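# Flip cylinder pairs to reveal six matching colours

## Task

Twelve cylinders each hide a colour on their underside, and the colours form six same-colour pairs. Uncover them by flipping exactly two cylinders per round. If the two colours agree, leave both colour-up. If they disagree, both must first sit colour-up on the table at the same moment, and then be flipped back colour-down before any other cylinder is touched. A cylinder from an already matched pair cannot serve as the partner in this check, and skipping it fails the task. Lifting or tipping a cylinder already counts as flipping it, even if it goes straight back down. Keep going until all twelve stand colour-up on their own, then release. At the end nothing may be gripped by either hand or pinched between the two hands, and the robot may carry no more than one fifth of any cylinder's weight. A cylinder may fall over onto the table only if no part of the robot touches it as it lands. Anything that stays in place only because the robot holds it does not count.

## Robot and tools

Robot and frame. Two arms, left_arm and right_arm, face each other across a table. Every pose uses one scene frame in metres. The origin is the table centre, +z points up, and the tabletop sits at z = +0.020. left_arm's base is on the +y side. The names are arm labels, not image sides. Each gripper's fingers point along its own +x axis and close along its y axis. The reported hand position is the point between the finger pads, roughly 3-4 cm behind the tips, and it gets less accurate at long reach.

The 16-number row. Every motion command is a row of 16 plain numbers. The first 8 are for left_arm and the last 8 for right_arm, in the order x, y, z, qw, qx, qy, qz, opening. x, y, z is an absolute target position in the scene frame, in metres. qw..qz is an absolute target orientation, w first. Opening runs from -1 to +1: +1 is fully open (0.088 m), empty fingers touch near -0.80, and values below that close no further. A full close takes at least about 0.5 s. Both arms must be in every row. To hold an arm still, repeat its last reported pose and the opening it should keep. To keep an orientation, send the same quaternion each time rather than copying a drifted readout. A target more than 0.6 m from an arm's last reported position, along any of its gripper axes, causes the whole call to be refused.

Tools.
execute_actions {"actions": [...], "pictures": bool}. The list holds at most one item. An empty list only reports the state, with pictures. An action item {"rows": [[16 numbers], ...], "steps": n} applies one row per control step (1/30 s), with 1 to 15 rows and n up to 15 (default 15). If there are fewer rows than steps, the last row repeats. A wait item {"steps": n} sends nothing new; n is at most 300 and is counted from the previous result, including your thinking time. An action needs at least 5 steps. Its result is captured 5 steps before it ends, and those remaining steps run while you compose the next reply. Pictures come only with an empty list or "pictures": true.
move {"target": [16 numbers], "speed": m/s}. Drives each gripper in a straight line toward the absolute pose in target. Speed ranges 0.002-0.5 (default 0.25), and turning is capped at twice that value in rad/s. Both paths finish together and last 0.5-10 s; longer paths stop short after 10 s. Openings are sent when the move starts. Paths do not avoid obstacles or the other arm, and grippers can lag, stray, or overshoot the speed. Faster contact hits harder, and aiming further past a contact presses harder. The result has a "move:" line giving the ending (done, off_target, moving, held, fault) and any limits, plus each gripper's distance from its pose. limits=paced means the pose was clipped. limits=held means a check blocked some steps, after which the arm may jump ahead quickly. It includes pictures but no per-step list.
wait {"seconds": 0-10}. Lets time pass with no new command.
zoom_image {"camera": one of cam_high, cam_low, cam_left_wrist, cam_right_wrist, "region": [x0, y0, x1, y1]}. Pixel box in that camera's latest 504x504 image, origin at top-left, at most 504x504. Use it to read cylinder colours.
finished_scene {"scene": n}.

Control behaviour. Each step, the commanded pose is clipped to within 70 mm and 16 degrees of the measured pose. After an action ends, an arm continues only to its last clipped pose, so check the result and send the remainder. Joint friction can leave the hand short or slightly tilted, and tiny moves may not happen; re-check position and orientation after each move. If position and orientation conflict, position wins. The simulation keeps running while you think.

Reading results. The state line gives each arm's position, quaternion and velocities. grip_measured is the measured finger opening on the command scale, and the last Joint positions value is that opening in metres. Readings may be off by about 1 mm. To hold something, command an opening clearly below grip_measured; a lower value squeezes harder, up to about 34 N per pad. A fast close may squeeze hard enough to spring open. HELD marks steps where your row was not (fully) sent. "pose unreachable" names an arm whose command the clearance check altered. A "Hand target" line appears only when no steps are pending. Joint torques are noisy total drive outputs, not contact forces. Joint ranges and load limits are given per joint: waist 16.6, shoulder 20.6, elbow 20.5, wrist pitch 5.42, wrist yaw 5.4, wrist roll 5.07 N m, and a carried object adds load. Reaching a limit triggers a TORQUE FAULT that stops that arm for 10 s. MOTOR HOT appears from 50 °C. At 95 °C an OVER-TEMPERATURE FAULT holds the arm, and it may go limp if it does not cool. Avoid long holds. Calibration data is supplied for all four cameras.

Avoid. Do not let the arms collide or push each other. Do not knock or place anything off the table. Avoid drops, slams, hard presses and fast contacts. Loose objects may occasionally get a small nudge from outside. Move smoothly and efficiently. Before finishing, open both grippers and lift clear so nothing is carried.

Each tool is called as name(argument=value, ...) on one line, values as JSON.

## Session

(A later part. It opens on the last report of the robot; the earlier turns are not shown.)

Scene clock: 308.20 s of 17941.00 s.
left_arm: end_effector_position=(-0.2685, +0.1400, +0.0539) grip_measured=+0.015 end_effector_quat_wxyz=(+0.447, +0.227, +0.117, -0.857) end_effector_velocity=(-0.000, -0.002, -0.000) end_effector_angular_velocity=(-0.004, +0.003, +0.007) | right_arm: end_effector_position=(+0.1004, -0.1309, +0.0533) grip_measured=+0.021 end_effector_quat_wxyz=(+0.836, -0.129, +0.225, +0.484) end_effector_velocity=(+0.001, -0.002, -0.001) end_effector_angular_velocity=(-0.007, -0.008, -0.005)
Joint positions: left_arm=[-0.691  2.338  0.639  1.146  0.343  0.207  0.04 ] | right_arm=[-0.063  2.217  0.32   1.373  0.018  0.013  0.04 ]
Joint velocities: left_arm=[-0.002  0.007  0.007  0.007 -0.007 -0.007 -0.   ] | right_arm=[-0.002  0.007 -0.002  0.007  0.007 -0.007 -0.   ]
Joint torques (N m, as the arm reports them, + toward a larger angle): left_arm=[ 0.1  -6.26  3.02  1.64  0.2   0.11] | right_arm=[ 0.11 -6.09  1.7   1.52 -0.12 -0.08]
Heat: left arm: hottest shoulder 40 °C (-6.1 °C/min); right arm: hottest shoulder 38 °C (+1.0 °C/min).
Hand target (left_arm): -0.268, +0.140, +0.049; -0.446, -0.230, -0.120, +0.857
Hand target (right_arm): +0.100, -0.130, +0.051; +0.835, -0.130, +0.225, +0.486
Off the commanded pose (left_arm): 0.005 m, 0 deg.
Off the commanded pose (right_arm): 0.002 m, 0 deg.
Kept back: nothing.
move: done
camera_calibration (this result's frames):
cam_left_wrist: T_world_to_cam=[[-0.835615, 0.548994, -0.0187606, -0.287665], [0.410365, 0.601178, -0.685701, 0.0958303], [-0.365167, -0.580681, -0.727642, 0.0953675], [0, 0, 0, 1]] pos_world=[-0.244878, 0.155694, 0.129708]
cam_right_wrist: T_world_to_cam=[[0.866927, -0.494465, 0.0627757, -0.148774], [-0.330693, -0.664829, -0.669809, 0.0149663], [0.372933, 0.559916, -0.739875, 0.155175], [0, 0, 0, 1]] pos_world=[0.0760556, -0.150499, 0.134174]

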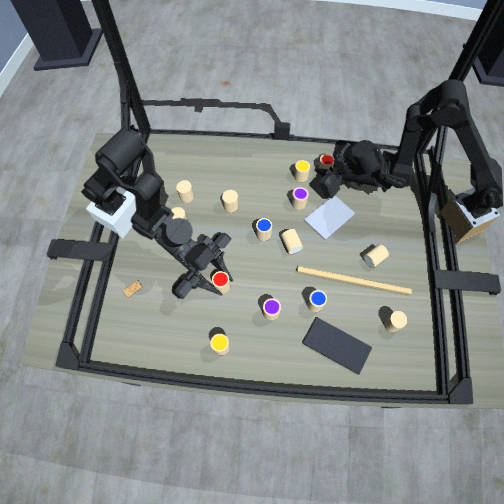

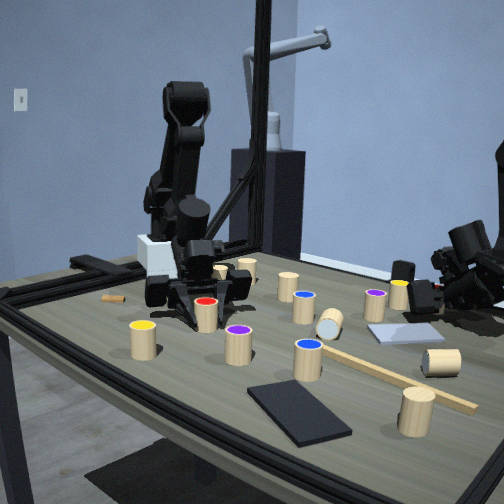

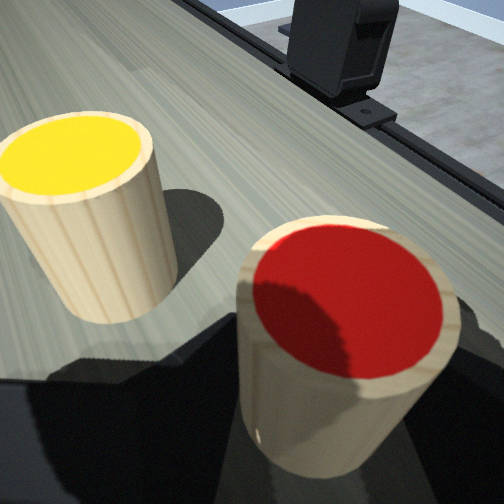

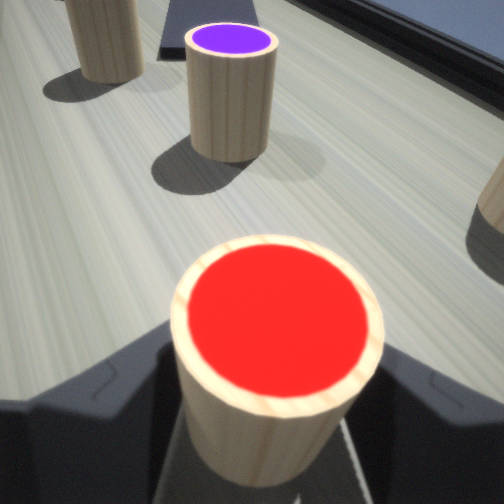

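move(target=[-0.268,0.14,0.049,0.446,0.23,0.12,-0.857,0.3,0.10,-0.13,0.051,0.83,-0.129,0.224,0.483,0.4])

move(target=[-0.26,0.15,0.14,0.446,0.23,0.12,-0.857,0.3,0.08,-0.16,0.14,0.83,-0.129,0.224,0.483,0.4], speed=0.2)

move(target=[0.0,0.25,0.16,0.6,0.38,0.52,-0.47,0.5,-0.067,-0.248,0.125,0.354,-0.612,0.612,0.354,0.5], speed=0.35)

Scene clock: 309.13 s of 17941.00 s.
left_arm: end_effector_position=(-0.2686, +0.1400, +0.0533) grip_measured=+0.298 end_effector_quat_wxyz=(+0.447, +0.227, +0.118, -0.857) end_effector_velocity=(+0.001, +0.003, -0.004) end_effector_angular_velocity=(+0.032, +0.007, +0.015) | right_arm: end_effector_position=(+0.1005, -0.1307, +0.0533) grip_measured=+0.398 end_effector_quat_wxyz=(+0.836, -0.128, +0.224, +0.484) end_effector_velocity=(-0.004, -0.002, -0.003) end_effector_angular_velocity=(-0.007, +0.023, +0.013)
Joint positions: left_arm=[-0.691  2.341  0.64   1.147  0.343  0.207  0.054] | right_arm=[-0.063  2.219  0.321  1.375  0.018  0.013  0.059]
Joint velocities: left_arm=[-0.002 -0.002 -0.002 -0.022 -0.007 -0.022  0.001] | right_arm=[-0.002  0.002 -0.007 -0.007 -0.022  0.007  0.001]
Joint torques (N m, as the arm reports them, + toward a larger angle): left_arm=[ 0.15 -6.76  3.03  1.63  0.23  0.1 ] | right_arm=[ 0.1  -6.09  1.59  1.49 -0.12 -0.08]
Heat: left arm: hottest shoulder 40 °C (-6.1 °C/min); right arm: hottest shoulder 38 °C (+1.0 °C/min).
Hand target (left_arm): -0.268, +0.140, +0.049; -0.446, -0.230, -0.120, +0.857
Hand target (right_arm): +0.100, -0.130, +0.051; +0.835, -0.130, +0.225, +0.486
Off the commanded pose (left_arm): 0.004 m, 0 deg.
Off the commanded pose (right_arm): 0.002 m, 0 deg.
Kept back: nothing.
move: done
camera_calibration (this result's frames):
cam_left_wrist: T_world_to_cam=[[-0.835438, 0.54928, -0.0182984, -0.287771], [0.410536, 0.601585, -0.685241, 0.0953023], [-0.365381, -0.579989, -0.728086, 0.0947832], [0, 0, 0, 1]] pos_world=[-0.244908, 0.155708, 0.12905]
cam_right_wrist: T_world_to_cam=[[0.866882, -0.494549, 0.0627472, -0.148777], [-0.330203, -0.663931, -0.670941, 0.0153559], [0.373473, 0.560907, -0.738851, 0.155043], [0, 0, 0, 1]] pos_world=[0.0761383, -0.150347, 0.134192]

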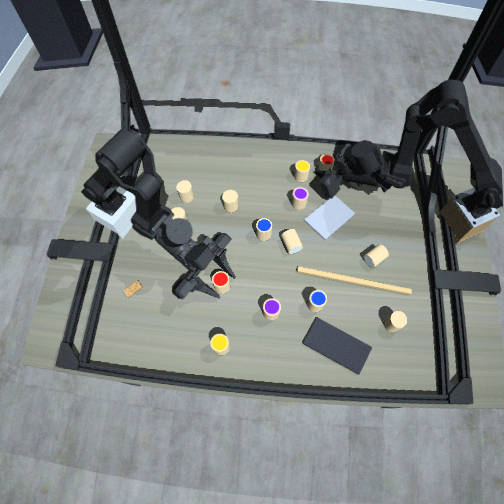

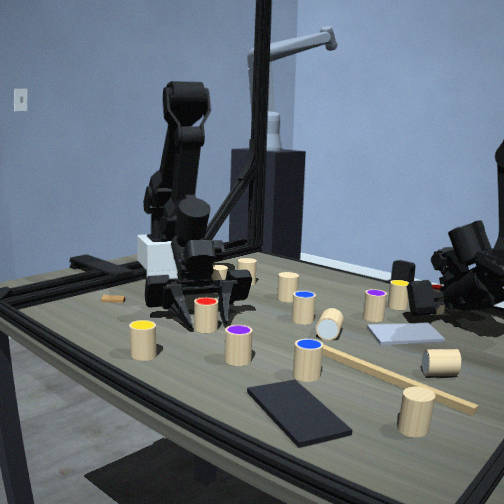

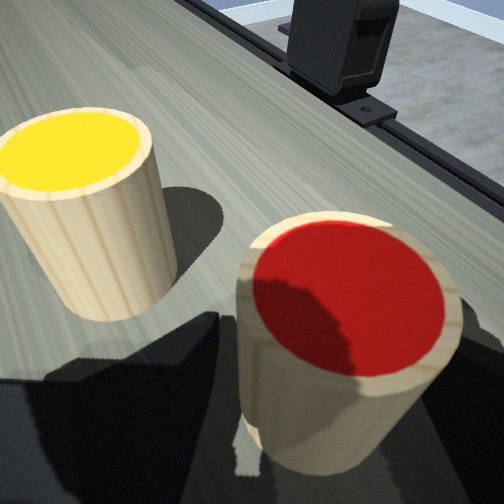

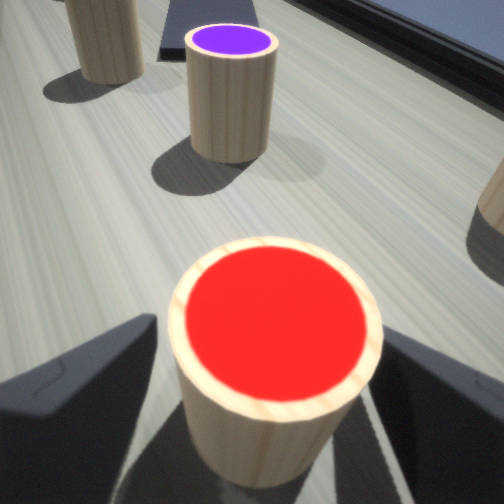

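Scene clock: 310.23 s of 17941.00 s.
left_arm: end_effector_position=(-0.2612, +0.1475, +0.1395) grip_measured=+0.300 end_effector_quat_wxyz=(+0.447, +0.229, +0.120, -0.857) end_effector_velocity=(+0.001, +0.002, -0.003) end_effector_angular_velocity=(+0.029, -0.004, +0.007) | right_arm: end_effector_position=(+0.0796, -0.1619, +0.1352) grip_measured=+0.400 end_effector_quat_wxyz=(+0.833, -0.134, +0.228, +0.486) end_effector_velocity=(-0.004, -0.001, -0.002) end_effector_angular_velocity=(-0.026, +0.019, +0.020)
Joint positions: left_arm=[-0.672  1.903  0.576  0.763  0.359  0.217  0.054] | right_arm=[-0.048  1.484  0.189  0.76   0.027  0.015  0.059]
Joint velocities: left_arm=[-0.002 -0.007  0.002 -0.037 -0.007 -0.007 -0.   ] | right_arm=[-0.002 -0.027  0.007 -0.066 -0.022 -0.007 -0.   ]
Joint torques (N m, as the arm reports them, + toward a larger angle): left_arm=[ 0.36 -9.13  3.28  1.44  0.27  0.13] | right_arm=[ 0.28 -5.82  5.59  1.1   0.04  0.21]
Heat: left arm: hottest shoulder 40 °C (-6.1 °C/min); right arm: hottest shoulder 38 °C (+1.0 °C/min).
Hand target (left_arm): -0.260, +0.150, +0.141; -0.446, -0.230, -0.120, +0.857
Hand target (right_arm): +0.080, -0.159, +0.139; +0.835, -0.130, +0.225, +0.486
Off the commanded pose (left_arm): 0.003 m, 0 deg.
Off the commanded pose (right_arm): 0.005 m, 1 deg.
Kept back: nothing.
move: done
camera_calibration (this result's frames):
cam_left_wrist: T_world_to_cam=[[-0.835929, 0.548604, -0.0160076, -0.284431], [0.410843, 0.606145, -0.681025, 0.145701], [-0.363911, -0.575865, -0.732085, 0.164918], [0, 0, 0, 1]] pos_world=[-0.237609, 0.162694, 0.215407]
cam_right_wrist: T_world_to_cam=[[0.870413, -0.487761, 0.0668551, -0.150961], [-0.327459, -0.674979, -0.661191, 0.0393423], [0.367629, 0.553617, -0.747233, 0.241286], [0, 0, 0, 1]] pos_world=[0.0555777, -0.180658, 0.216402]

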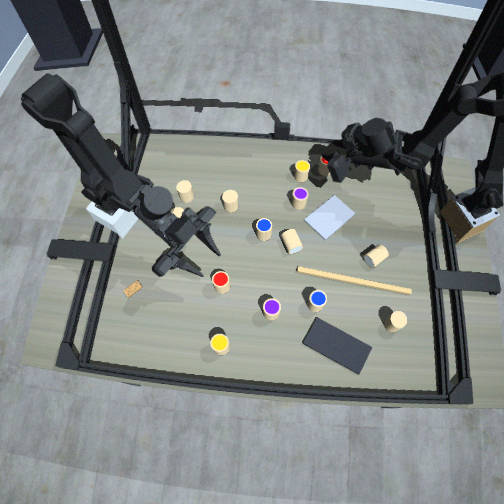

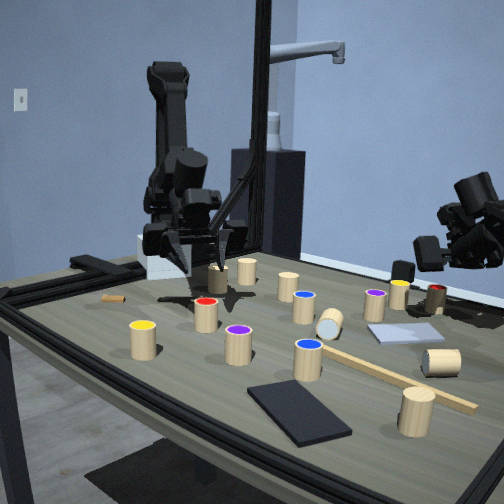

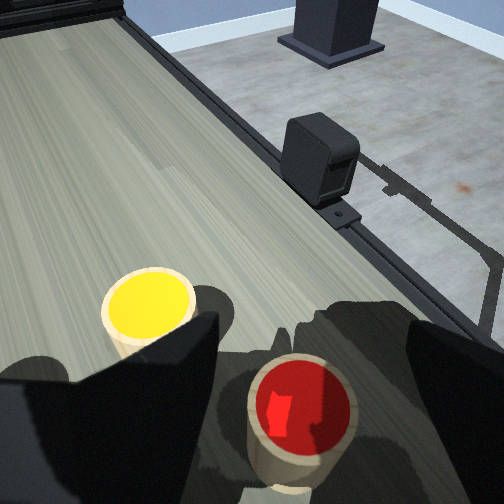

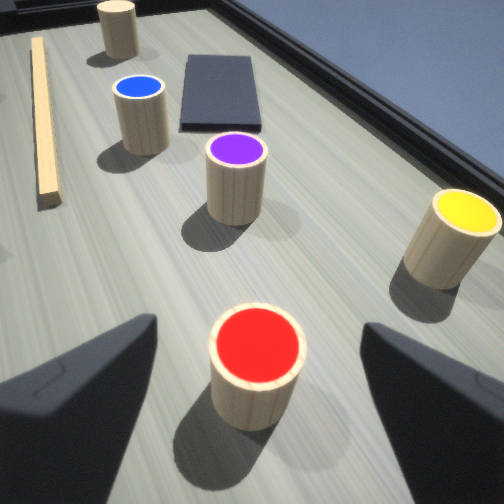

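Scene clock: 313.07 s of 17941.00 s.
left_arm: end_effector_position=(-0.0007, +0.2497, +0.1597) grip_measured=+0.500 end_effector_quat_wxyz=(+0.604, +0.379, +0.518, -0.473) end_effector_velocity=(-0.000, +0.004, -0.001) end_effector_angular_velocity=(+0.023, +0.005, +0.011) | right_arm: end_effector_position=(-0.0647, -0.2492, +0.1271) grip_measured=+0.500 end_effector_quat_wxyz=(+0.357, -0.611, +0.610, +0.357) end_effector_velocity=(-0.002, +0.000, -0.000) end_effector_angular_velocity=(-0.012, +0.003, -0.008)
Joint positions: left_arm=[-0.006  1.675  0.972 -0.7    0.068  0.195  0.064] | right_arm=[ 0.425  1.811  0.973 -1.244  0.007 -0.011  0.064]
Joint velocities: left_arm=[ 0.002  0.002  0.002 -0.022 -0.007 -0.007 -0.   ] | right_arm=[ 0.002  0.012  0.007 -0.007 -0.007  0.007 -0.   ]
Joint torques (N m, as the arm reports them, + toward a larger angle): left_arm=[ 0.15 -5.91  6.19  0.49 -0.11 -0.03] | right_arm=[ 0.17 -5.85  4.98 -0.88 -0.13 -0.17]
Heat: left arm: hottest shoulder 40 °C (-5.1 °C/min); right arm: hottest shoulder 37 °C (+0.0 °C/min).
Hand target (left_arm): +0.002, +0.248, +0.159; +0.604, +0.379, +0.520, -0.470
Hand target (right_arm): -0.066, -0.248, +0.126; -0.353, +0.613, -0.610, -0.357
Off the commanded pose (left_arm): 0.001 m, 1 deg.
Off the commanded pose (right_arm): 0.003 m, 1 deg.
Kept back: nothing.
move: done
camera_calibration (this result's frames):
cam_left_wrist: T_world_to_cam=[[-0.962468, -0.271397, -0.0000039237, 0.0796348], [-0.269432, 0.955496, 0.120138, -0.225197], [-0.0326014, 0.11563, -0.992757, 0.202575], [0, 0, 0, 1]] pos_world=[0.0225749, 0.213364, 0.228163]
cam_right_wrist: T_world_to_cam=[[0.997797, 0.0663187, -0.00195066, 0.0876626], [0.0465456, -0.678745, 0.732898, -0.226141], [0.0472808, -0.731374, -0.680336, -0.0128203], [0, 0, 0, 1]] pos_world=[-0.0763374, -0.168682, 0.157187]

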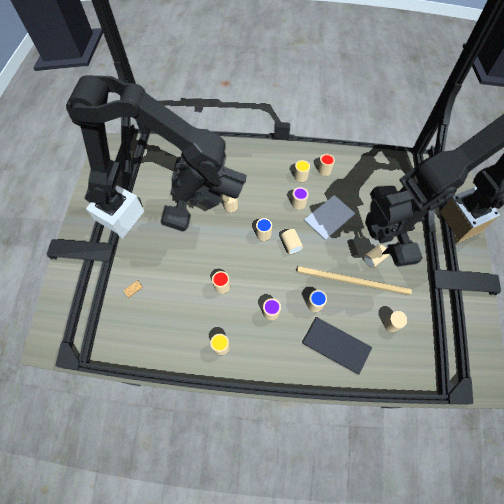

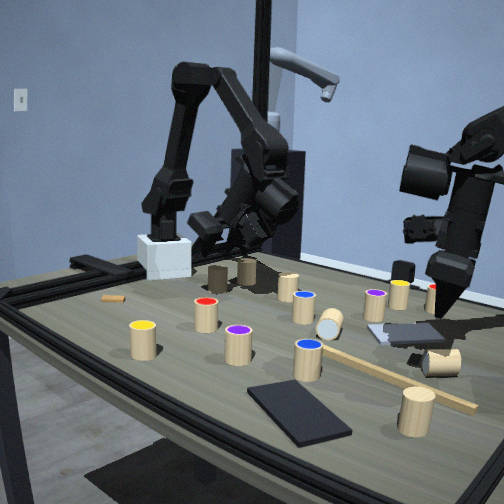

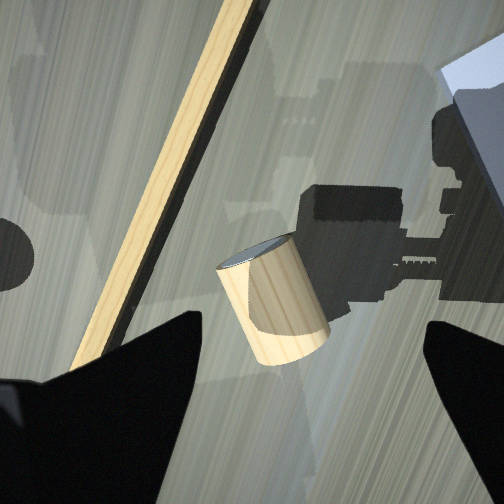

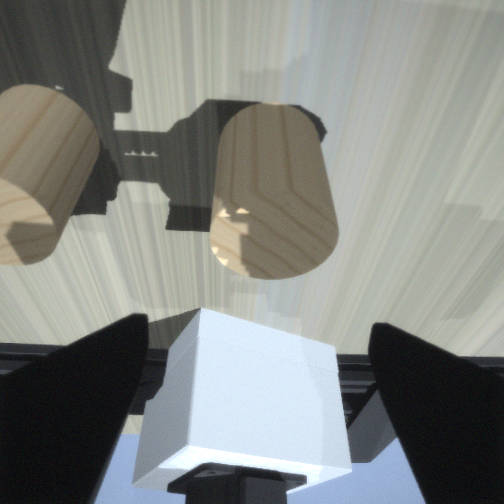

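move(target=[0.0,0.25,0.16,0.6,0.38,0.52,-0.47,0.5,-0.064,-0.246,0.053,0.354,-0.612,0.612,0.354,0.5], speed=0.09)

Scene clock: 314.57 s of 17941.00 s.
left_arm: end_effector_position=(-0.0015, +0.2516, +0.1594) grip_measured=+0.500 end_effector_quat_wxyz=(+0.601, +0.380, +0.522, -0.471) end_effector_velocity=(-0.004, +0.001, -0.002) end_effector_angular_velocity=(+0.007, +0.013, -0.001) | right_arm: end_effector_position=(-0.0647, -0.2436, +0.0562) grip_measured=+0.500 end_effector_quat_wxyz=(+0.358, -0.610, +0.609, +0.358) end_effector_velocity=(-0.001, -0.003, -0.001) end_effector_angular_velocity=(-0.017, +0.017, +0.013)
Joint positions: left_arm=[-0.006  1.676  0.974 -0.711  0.067  0.195  0.064] | right_arm=[ 0.425  2.021  0.904 -0.963  0.006 -0.011  0.064]
Joint velocities: left_arm=[-0.007  0.002 -0.002 -0.007  0.007 -0.007 -0.   ] | right_arm=[-0.002  0.007 -0.002 -0.007 -0.007 -0.022 -0.   ]
Joint torques (N m, as the arm reports them, + toward a larger angle): left_arm=[ 0.22 -6.61  6.19  0.41 -0.03  0.06] | right_arm=[-0.32 -6.46  2.04 -0.5  -0.02 -0.1 ]
Heat: left arm: hottest shoulder 40 °C (-5.0 °C/min); right arm: hottest shoulder 37 °C (+0.0 °C/min).
Hand target (left_arm): -0.000, +0.250, +0.160; +0.601, +0.381, +0.521, -0.471
Hand target (right_arm): -0.064, -0.247, +0.053; -0.354, +0.612, -0.612, -0.354
Off the commanded pose (left_arm): 0.002 m, 0 deg.
Off the commanded pose (right_arm): 0.004 m, 1 deg.
Kept back: nothing.
move: done
camera_calibration (this result's frames):
cam_left_wrist: T_world_to_cam=[[-0.962343, -0.271832, 0.00173357, 0.0792346], [-0.269286, 0.954164, 0.1306, -0.228519], [-0.0371555, 0.125216, -0.991434, 0.199387], [0, 0, 0, 1]] pos_world=[0.0221221, 0.214617, 0.227386]
cam_right_wrist: T_world_to_cam=[[0.997808, 0.0661382, -0.00207441, 0.0871112], [0.0466398, -0.680711, 0.731066, -0.170805], [0.0469393, -0.72956, -0.682304, -0.0564281], [0, 0, 0, 1]] pos_world=[-0.0763053, -0.163198, 0.0865495]

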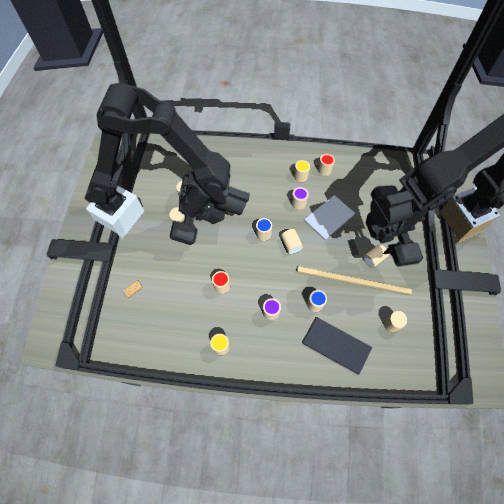

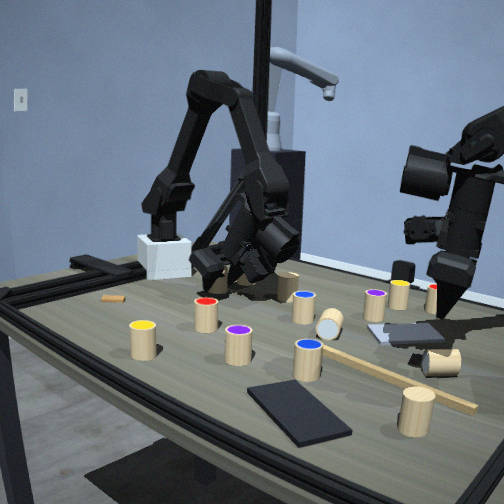

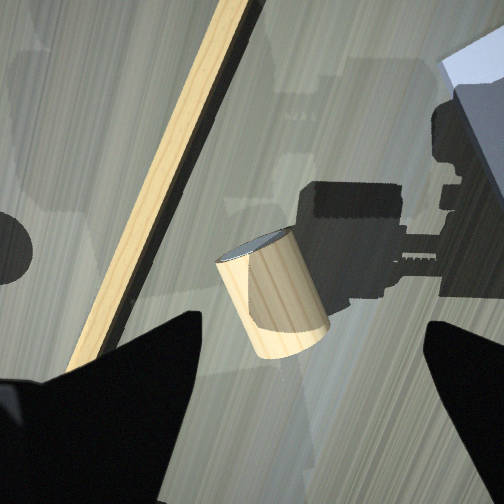

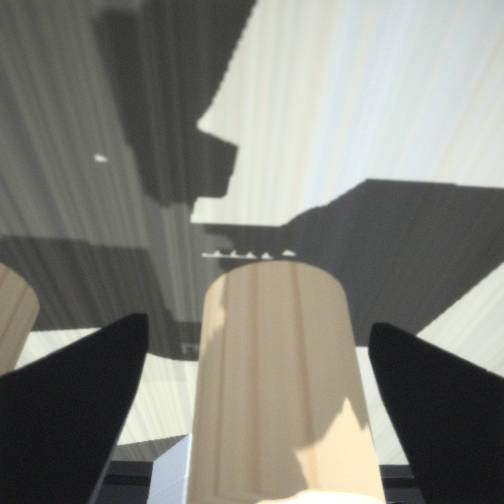

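move(target=[0.0,0.25,0.16,0.6,0.38,0.52,-0.47,0.5,-0.062,-0.25,0.053,0.354,-0.612,0.612,0.354,0.5], speed=0.05)

move(target=[0.0,0.25,0.16,0.6,0.38,0.52,-0.47,0.5,-0.062,-0.25,0.053,0.354,-0.612,0.612,0.354,-0.3])

move(target=[0.0,0.25,0.16,0.6,0.38,0.52,-0.47,0.5,-0.062,-0.25,0.13,0.354,-0.612,0.612,0.354,-0.3], speed=0.2)

move(target=[0.0,0.25,0.16,0.6,0.38,0.52,-0.47,0.5,0.18,-0.25,0.14,0.75,-0.198,0.576,0.259,-0.3], speed=0.35)

move(target=[0.0,0.25,0.16,0.6,0.38,0.52,-0.47,0.5,0.217,-0.247,0.085,0.914,-0.084,0.245,0.315,-0.3], speed=0.35)

Scene clock: 315.63 s of 17941.00 s.
left_arm: end_effector_position=(-0.0013, +0.2516, +0.1595) grip_measured=+0.500 end_effector_quat_wxyz=(+0.601, +0.380, +0.522, -0.471) end_effector_velocity=(+0.001, +0.003, -0.000) end_effector_angular_velocity=(+0.010, -0.002, +0.011) | right_arm: end_effector_position=(-0.0630, -0.2472, +0.0545) grip_measured=+0.500 end_effector_quat_wxyz=(+0.357, -0.610, +0.612, +0.356) end_effector_velocity=(-0.002, -0.004, +0.001) end_effector_angular_velocity=(-0.012, +0.030, +0.001)
Joint positions: left_arm=[-0.005  1.676  0.974 -0.711  0.067  0.195  0.064] | right_arm=[ 0.417  2.022  0.891 -0.954  0.008 -0.014  0.064]
Joint velocities: left_arm=[ 0.002 -0.002 -0.002 -0.007 -0.007 -0.007 -0.   ] | right_arm=[-0.007 -0.002 -0.007 -0.007 -0.022 -0.022 -0.   ]
Joint torques (N m, as the arm reports them, + toward a larger angle): left_arm=[ 0.15 -6.52  6.    0.46  0.05  0.07] | right_arm=[-0.26 -7.25  1.86 -0.5   0.03 -0.21]
Heat: left arm: hottest shoulder 40 °C (-4.0 °C/min); right arm: hottest shoulder 37 °C (+1.0 °C/min).
Hand target (left_arm): +0.000, +0.250, +0.160; +0.602, +0.381, +0.521, -0.471
Hand target (right_arm): -0.062, -0.250, +0.053; -0.354, +0.612, -0.612, -0.354
Off the commanded pose (left_arm): 0.002 m, 0 deg.
Off the commanded pose (right_arm): 0.003 m, 0 deg.
Kept back: nothing.
move: done
camera_calibration (this result's frames):
cam_left_wrist: T_world_to_cam=[[-0.96224, -0.272198, 0.00165835, 0.0794792], [-0.269673, 0.954105, 0.13023, -0.228357], [-0.0370305, 0.124865, -0.991482, 0.199595], [0, 0, 0, 1]] pos_world=[0.0222876, 0.214588, 0.227502]
cam_right_wrist: T_world_to_cam=[[0.998046, 0.0624315, -0.00251908, 0.0848066], [0.0442, -0.676947, 0.734703, -0.171472], [0.0441633, -0.733379, -0.678384, -0.0616908], [0, 0, 0, 1]] pos_world=[-0.0743374, -0.166615, 0.0843444]

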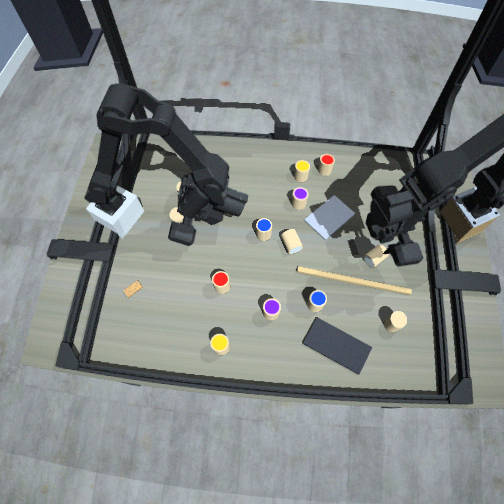

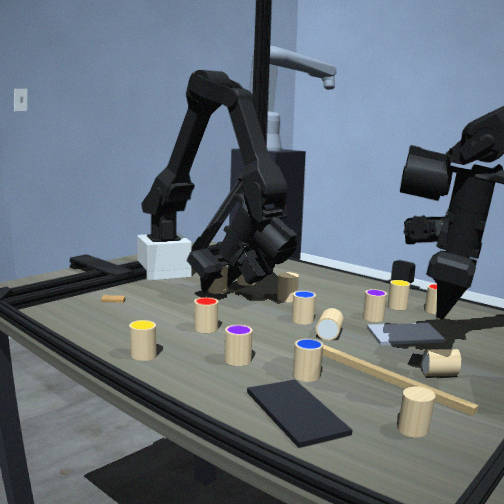

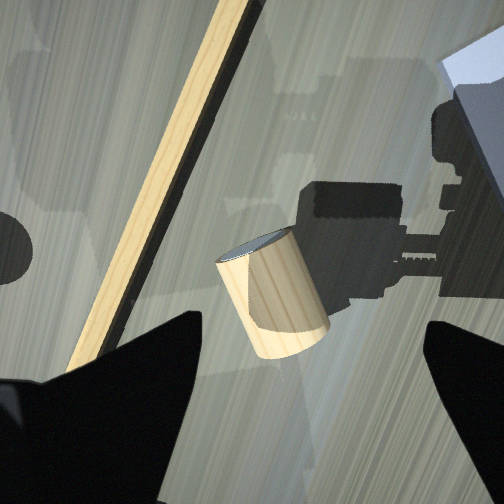

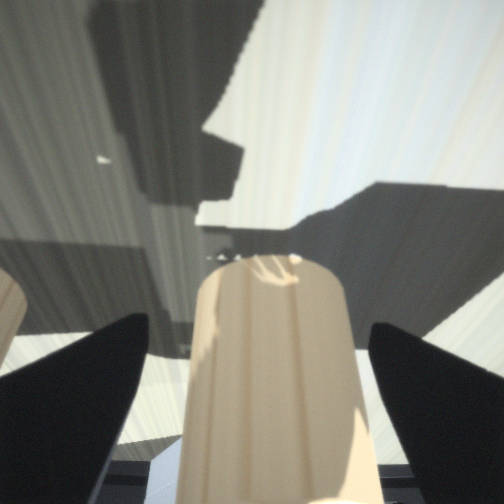

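Scene clock: 316.33 s of 17941.00 s.
left_arm: end_effector_position=(-0.0014, +0.2516, +0.1595) grip_measured=+0.500 end_effector_quat_wxyz=(+0.601, +0.380, +0.522, -0.471) end_effector_velocity=(+0.001, -0.002, +0.002) end_effector_angular_velocity=(-0.008, -0.011, +0.006) | right_arm: end_effector_position=(-0.0629, -0.2473, +0.0544) grip_measured=+0.022 end_effector_quat_wxyz=(+0.357, -0.610, +0.612, +0.356) end_effector_velocity=(-0.001, +0.001, -0.001) end_effector_angular_velocity=(+0.007, +0.010, +0.000)
Joint positions: left_arm=[-0.005  1.676  0.974 -0.712  0.067  0.195  0.064] | right_arm=[ 0.417  2.022  0.891 -0.954  0.009 -0.014  0.04 ]
Joint velocities: left_arm=[-0.002 -0.002  0.002  0.007 -0.007 -0.007 -0.   ] | right_arm=[-0.002 -0.002 -0.002  0.007 -0.007 -0.007  0.   ]
Joint torques (N m, as the arm reports them, + toward a larger angle): left_arm=[-0.05 -6.33  6.01  0.42 -0.02  0.05] | right_arm=[-0.33 -7.21  1.87 -0.54  0.03 -0.23]
Heat: left arm: hottest shoulder 40 °C (-4.0 °C/min); right arm: hottest shoulder 37 °C (+1.0 °C/min).
Hand target (left_arm): -0.000, +0.250, +0.160; +0.601, +0.381, +0.521, -0.471
Hand target (right_arm): -0.062, -0.250, +0.053; -0.354, +0.612, -0.612, -0.354
Off the commanded pose (left_arm): 0.002 m, 0 deg.
Off the commanded pose (right_arm): 0.003 m, 0 deg.
Kept back: nothing.
move: done
camera_calibration (this result's frames):
cam_left_wrist: T_world_to_cam=[[-0.962239, -0.272199, 0.00173357, 0.0794512], [-0.26965, 0.954061, 0.1306, -0.228483], [-0.0372032, 0.125201, -0.991434, 0.199479], [0, 0, 0, 1]] pos_world=[0.022262, 0.214638, 0.227472]
cam_right_wrist: T_world_to_cam=[[0.998059, 0.0622379, -0.002188, 0.0846195], [0.0438247, -0.676951, 0.734722, -0.171511], [0.0442464, -0.733392, -0.678365, -0.0617931], [0, 0, 0, 1]] pos_world=[-0.0742047, -0.16669, 0.08428]

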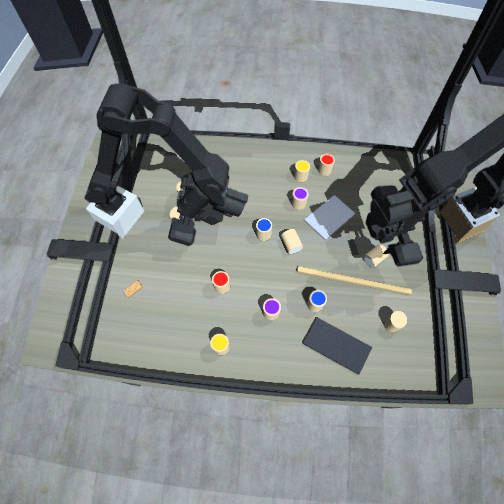

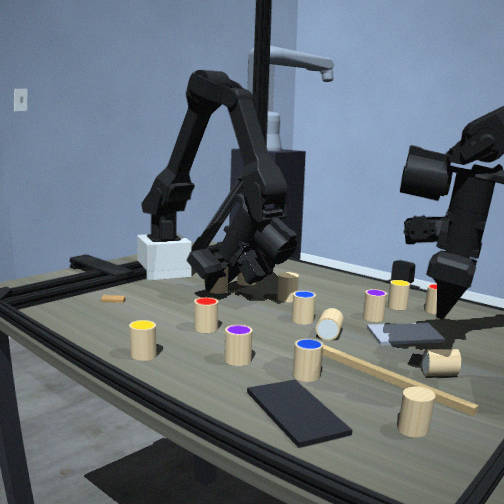

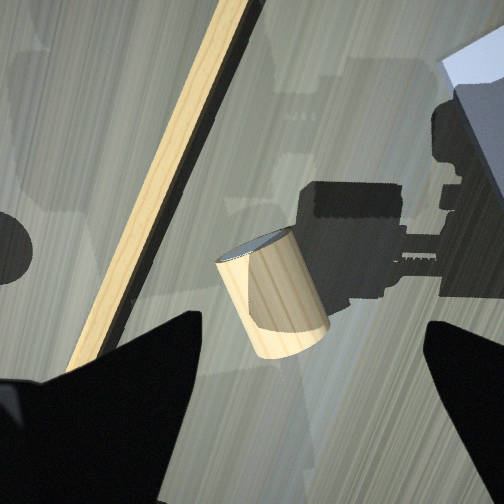

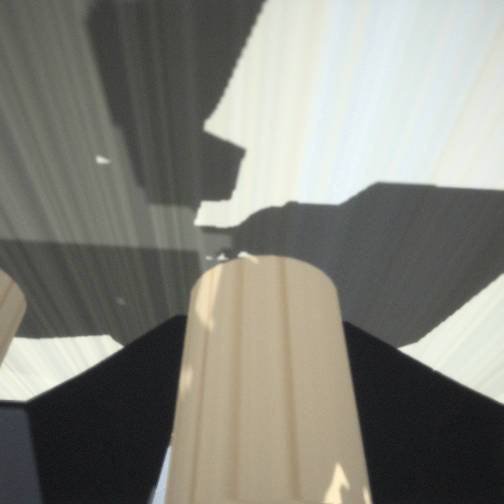

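Scene clock: 317.30 s of 17941.00 s.
left_arm: end_effector_position=(-0.0014, +0.2516, +0.1595) grip_measured=+0.500 end_effector_quat_wxyz=(+0.601, +0.380, +0.522, -0.471) end_effector_velocity=(-0.002, -0.000, -0.001) end_effector_angular_velocity=(-0.005, +0.004, -0.011) | right_arm: end_effector_position=(-0.0630, -0.2517, +0.1267) grip_measured=+0.022 end_effector_quat_wxyz=(+0.351, -0.613, +0.615, +0.349) end_effector_velocity=(-0.001, -0.003, +0.004) end_effector_angular_velocity=(-0.012, +0.018, +0.013)
Joint positions: left_arm=[-0.005  1.676  0.974 -0.712  0.067  0.195  0.064] | right_arm=[ 0.417  1.824  0.976 -1.257  0.009 -0.014  0.04 ]
Joint velocities: left_arm=[-0.002 -0.002 -0.007  0.007  0.007  0.007 -0.   ] | right_arm=[-0.002 -0.007  0.002 -0.022 -0.007 -0.022 -0.   ]
Joint torques (N m, as the arm reports them, + toward a larger angle): left_arm=[ 0.09 -6.46  6.06  0.44  0.04  0.06] | right_arm=[-0.31 -8.46  4.92 -0.96  0.03 -0.22]
Heat: left arm: hottest shoulder 40 °C (-4.0 °C/min); right arm: hottest shoulder 37 °C (+1.0 °C/min).
Hand target (left_arm): -0.000, +0.250, +0.160; +0.601, +0.381, +0.521, -0.471
Hand target (right_arm): -0.062, -0.249, +0.130; -0.354, +0.612, -0.612, -0.354
Off the commanded pose (left_arm): 0.002 m, 0 deg.
Off the commanded pose (right_arm): 0.004 m, 1 deg.
Kept back: nothing.
move: done
camera_calibration (this result's frames):
cam_left_wrist: T_world_to_cam=[[-0.962239, -0.272199, 0.00173357, 0.0794512], [-0.26965, 0.954061, 0.1306, -0.228483], [-0.0372032, 0.125201, -0.991434, 0.199479], [0, 0, 0, 1]] pos_world=[0.022262, 0.214638, 0.227472]
cam_right_wrist: T_world_to_cam=[[0.998058, 0.062174, -0.00390692, 0.085342], [0.0441323, -0.661391, 0.748742, -0.225442], [0.0439683, -0.74746, -0.662851, -0.0215334], [0, 0, 0, 1]] pos_world=[-0.0742802, -0.170507, 0.154858]

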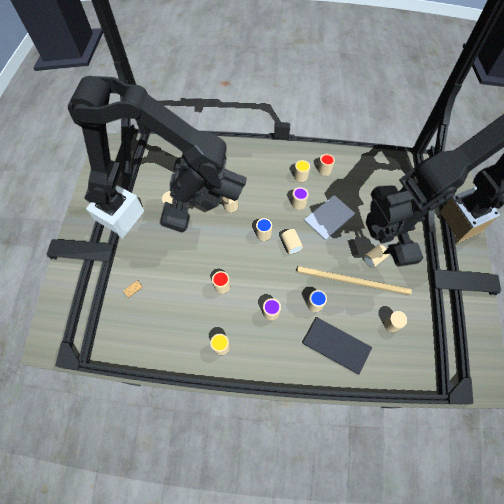

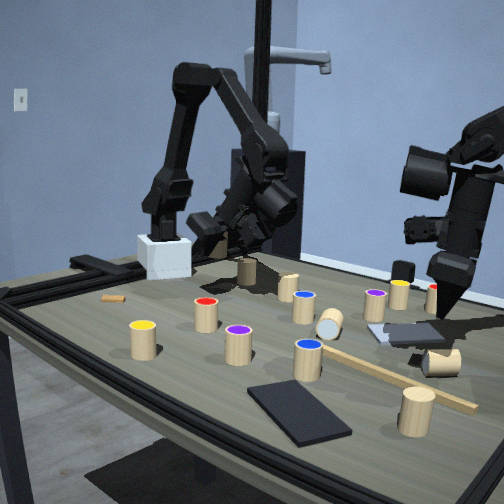

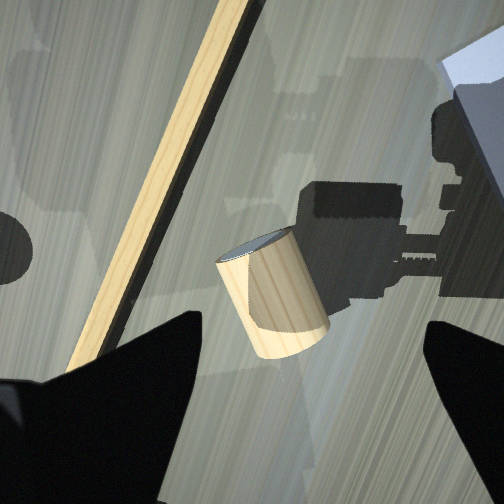

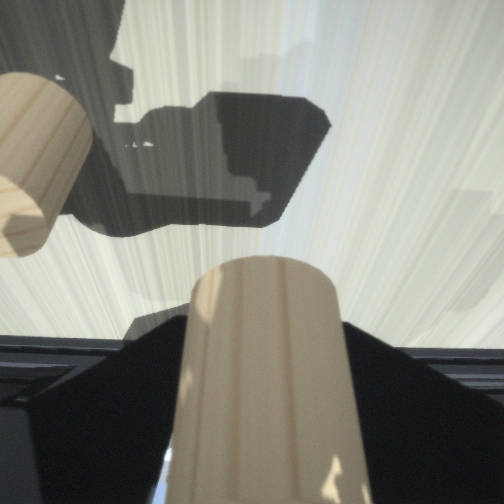

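Scene clock: 319.53 s of 17941.00 s.
left_arm: end_effector_position=(-0.0014, +0.2517, +0.1594) grip_measured=+0.500 end_effector_quat_wxyz=(+0.601, +0.380, +0.522, -0.471) end_effector_velocity=(-0.000, +0.006, +0.001) end_effector_angular_velocity=(+0.025, -0.008, +0.023) | right_arm: end_effector_position=(+0.1760, -0.2498, +0.1394) grip_measured=+0.022 end_effector_quat_wxyz=(+0.748, -0.201, +0.576, +0.261) end_effector_velocity=(+0.002, -0.002, -0.001) end_effector_angular_velocity=(+0.006, +0.001, -0.003)
Joint positions: left_arm=[-0.005  1.676  0.974 -0.712  0.067  0.195  0.064] | right_arm=[-0.492  1.593  0.872 -0.592 -0.006 -0.028  0.04 ]
Joint velocities: left_arm=[-0.002 -0.007 -0.002 -0.022 -0.022 -0.022 -0.   ] | right_arm=[-0.012  0.002 -0.002  0.007 -0.007 -0.007 -0.   ]
Joint torques (N m, as the arm reports them, + toward a larger angle): left_arm=[ 0.01 -6.29  6.19  0.46  0.01  0.08] | right_arm=[-0.28 -6.05  6.59  0.68 -0.15  0.18]
Heat: left arm: hottest shoulder 39 °C (-5.0 °C/min); right arm: hottest shoulder 37 °C (+1.0 °C/min).
Hand target (left_arm): -0.000, +0.250, +0.160; +0.601, +0.381, +0.521, -0.471
Hand target (right_arm): +0.178, -0.249, +0.138; +0.749, -0.197, +0.577, +0.259
Off the commanded pose (left_arm): 0.002 m, 0 deg.
Off the commanded pose (right_arm): 0.004 m, 0 deg.
Kept back: nothing.
move: done
camera_calibration (this result's frames):
cam_left_wrist: T_world_to_cam=[[-0.962239, -0.272199, 0.00180879, 0.0794347], [-0.269627, 0.954017, 0.130971, -0.22854], [-0.0373759, 0.125538, -0.991385, 0.199274], [0, 0, 0, 1]] pos_world=[0.0222625, 0.214637, 0.227346]
cam_right_wrist: T_world_to_cam=[[0.659094, -0.75072, 0.0448953, -0.303443], [-0.751983, -0.656989, 0.0537327, -0.00620021], [-0.0108425, -0.0691754, -0.997546, 0.203525], [0, 0, 0, 1]] pos_world=[0.197542, -0.217795, 0.216982]

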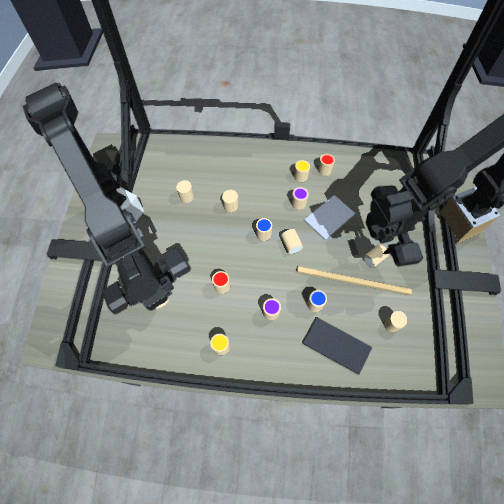

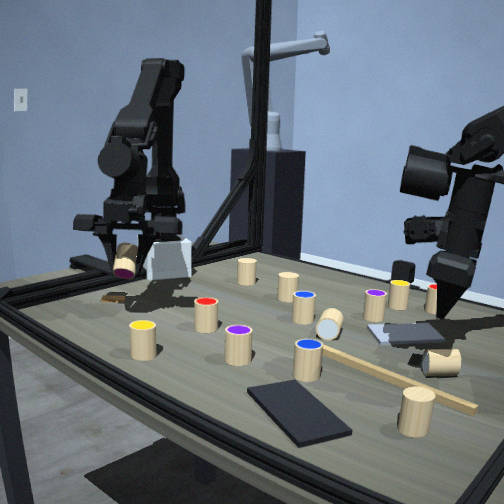

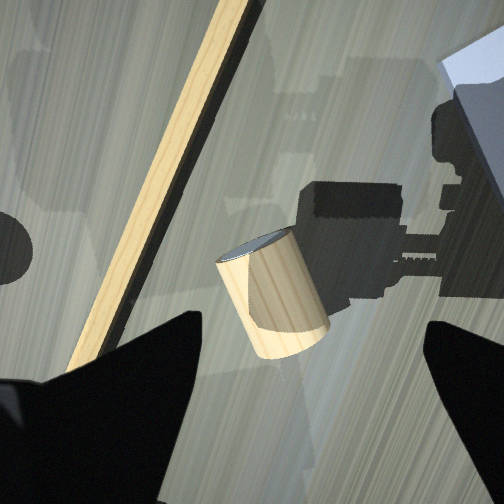

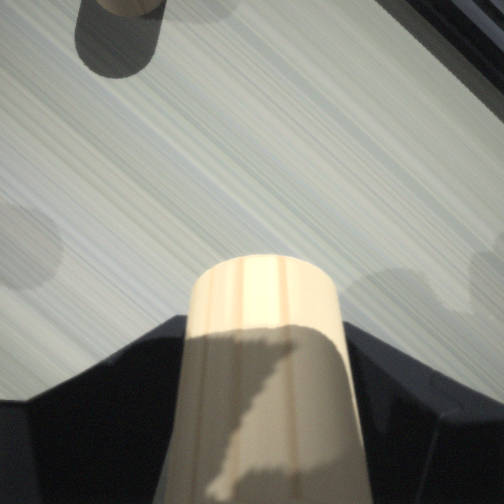

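Scene clock: 321.37 s of 17941.00 s.
left_arm: end_effector_position=(-0.0013, +0.2516, +0.1595) grip_measured=+0.500 end_effector_quat_wxyz=(+0.601, +0.380, +0.522, -0.471) end_effector_velocity=(-0.002, +0.005, -0.001) end_effector_angular_velocity=(+0.023, +0.005, +0.006) | right_arm: end_effector_position=(+0.2181, -0.2454, +0.0888) grip_measured=+0.022 end_effector_quat_wxyz=(+0.915, -0.084, +0.241, +0.312) end_effector_velocity=(+0.000, -0.001, -0.002) end_effector_angular_velocity=(-0.001, -0.004, +0.003)
Joint positions: left_arm=[-0.005  1.676  0.974 -0.712  0.067  0.195  0.064] | right_arm=[-0.598  1.965  0.28   1.166 -0.104 -0.064  0.04 ]
Joint velocities: left_arm=[-0.002 -0.002 -0.002 -0.022 -0.007 -0.007 -0.   ] | right_arm=[-0.007  0.017 -0.002  0.022 -0.007 -0.007 -0.   ]
Joint torques (N m, as the arm reports them, + toward a larger angle): left_arm=[ 0.09 -6.26  6.13  0.43  0.02  0.08] | right_arm=[-0.33 -5.61  1.56  1.56 -0.17 -0.02]
Heat: left arm: hottest shoulder 39 °C (-5.1 °C/min); right arm: hottest shoulder 37 °C (+1.0 °C/min).
Hand target (left_arm): +0.000, +0.250, +0.160; +0.601, +0.381, +0.521, -0.471
Hand target (right_arm): +0.216, -0.247, +0.086; +0.914, -0.084, +0.245, +0.312
Off the commanded pose (left_arm): 0.002 m, 0 deg.
Off the commanded pose (right_arm): 0.004 m, 1 deg.
Kept back: nothing.
move: done
camera_calibration (this result's frames):
cam_left_wrist: T_world_to_cam=[[-0.962224, -0.272257, 0.0013642, 0.0796007], [-0.269751, 0.954022, 0.130674, -0.228396], [-0.0368784, 0.12537, -0.991424, 0.199433], [0, 0, 0, 1]] pos_world=[0.0223384, 0.214564, 0.22746]
cam_right_wrist: T_world_to_cam=[[0.612354, -0.787526, 0.0694625, -0.326683], [-0.551927, -0.488754, -0.675645, 0.0935454], [0.566038, 0.375396, -0.733947, 0.113754], [0, 0, 0, 1]] pos_world=[0.187287, -0.254253, 0.169385]

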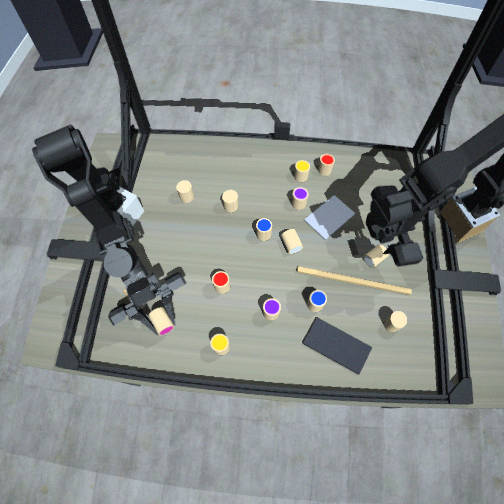

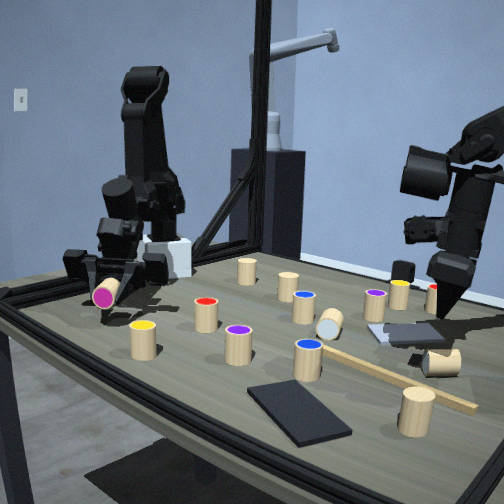

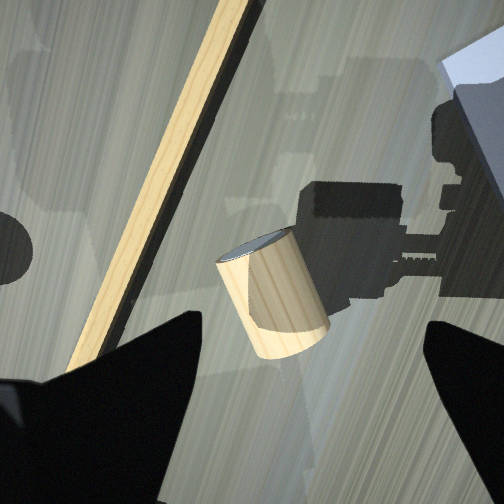

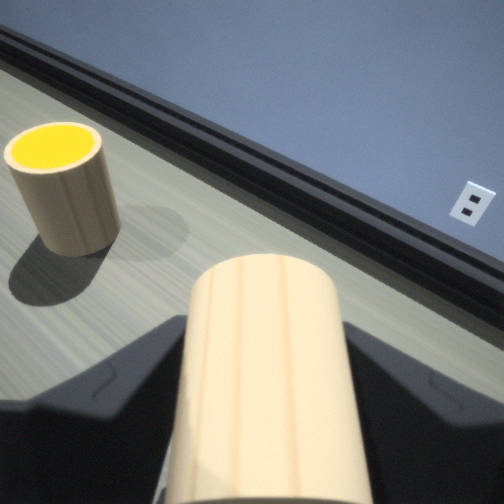

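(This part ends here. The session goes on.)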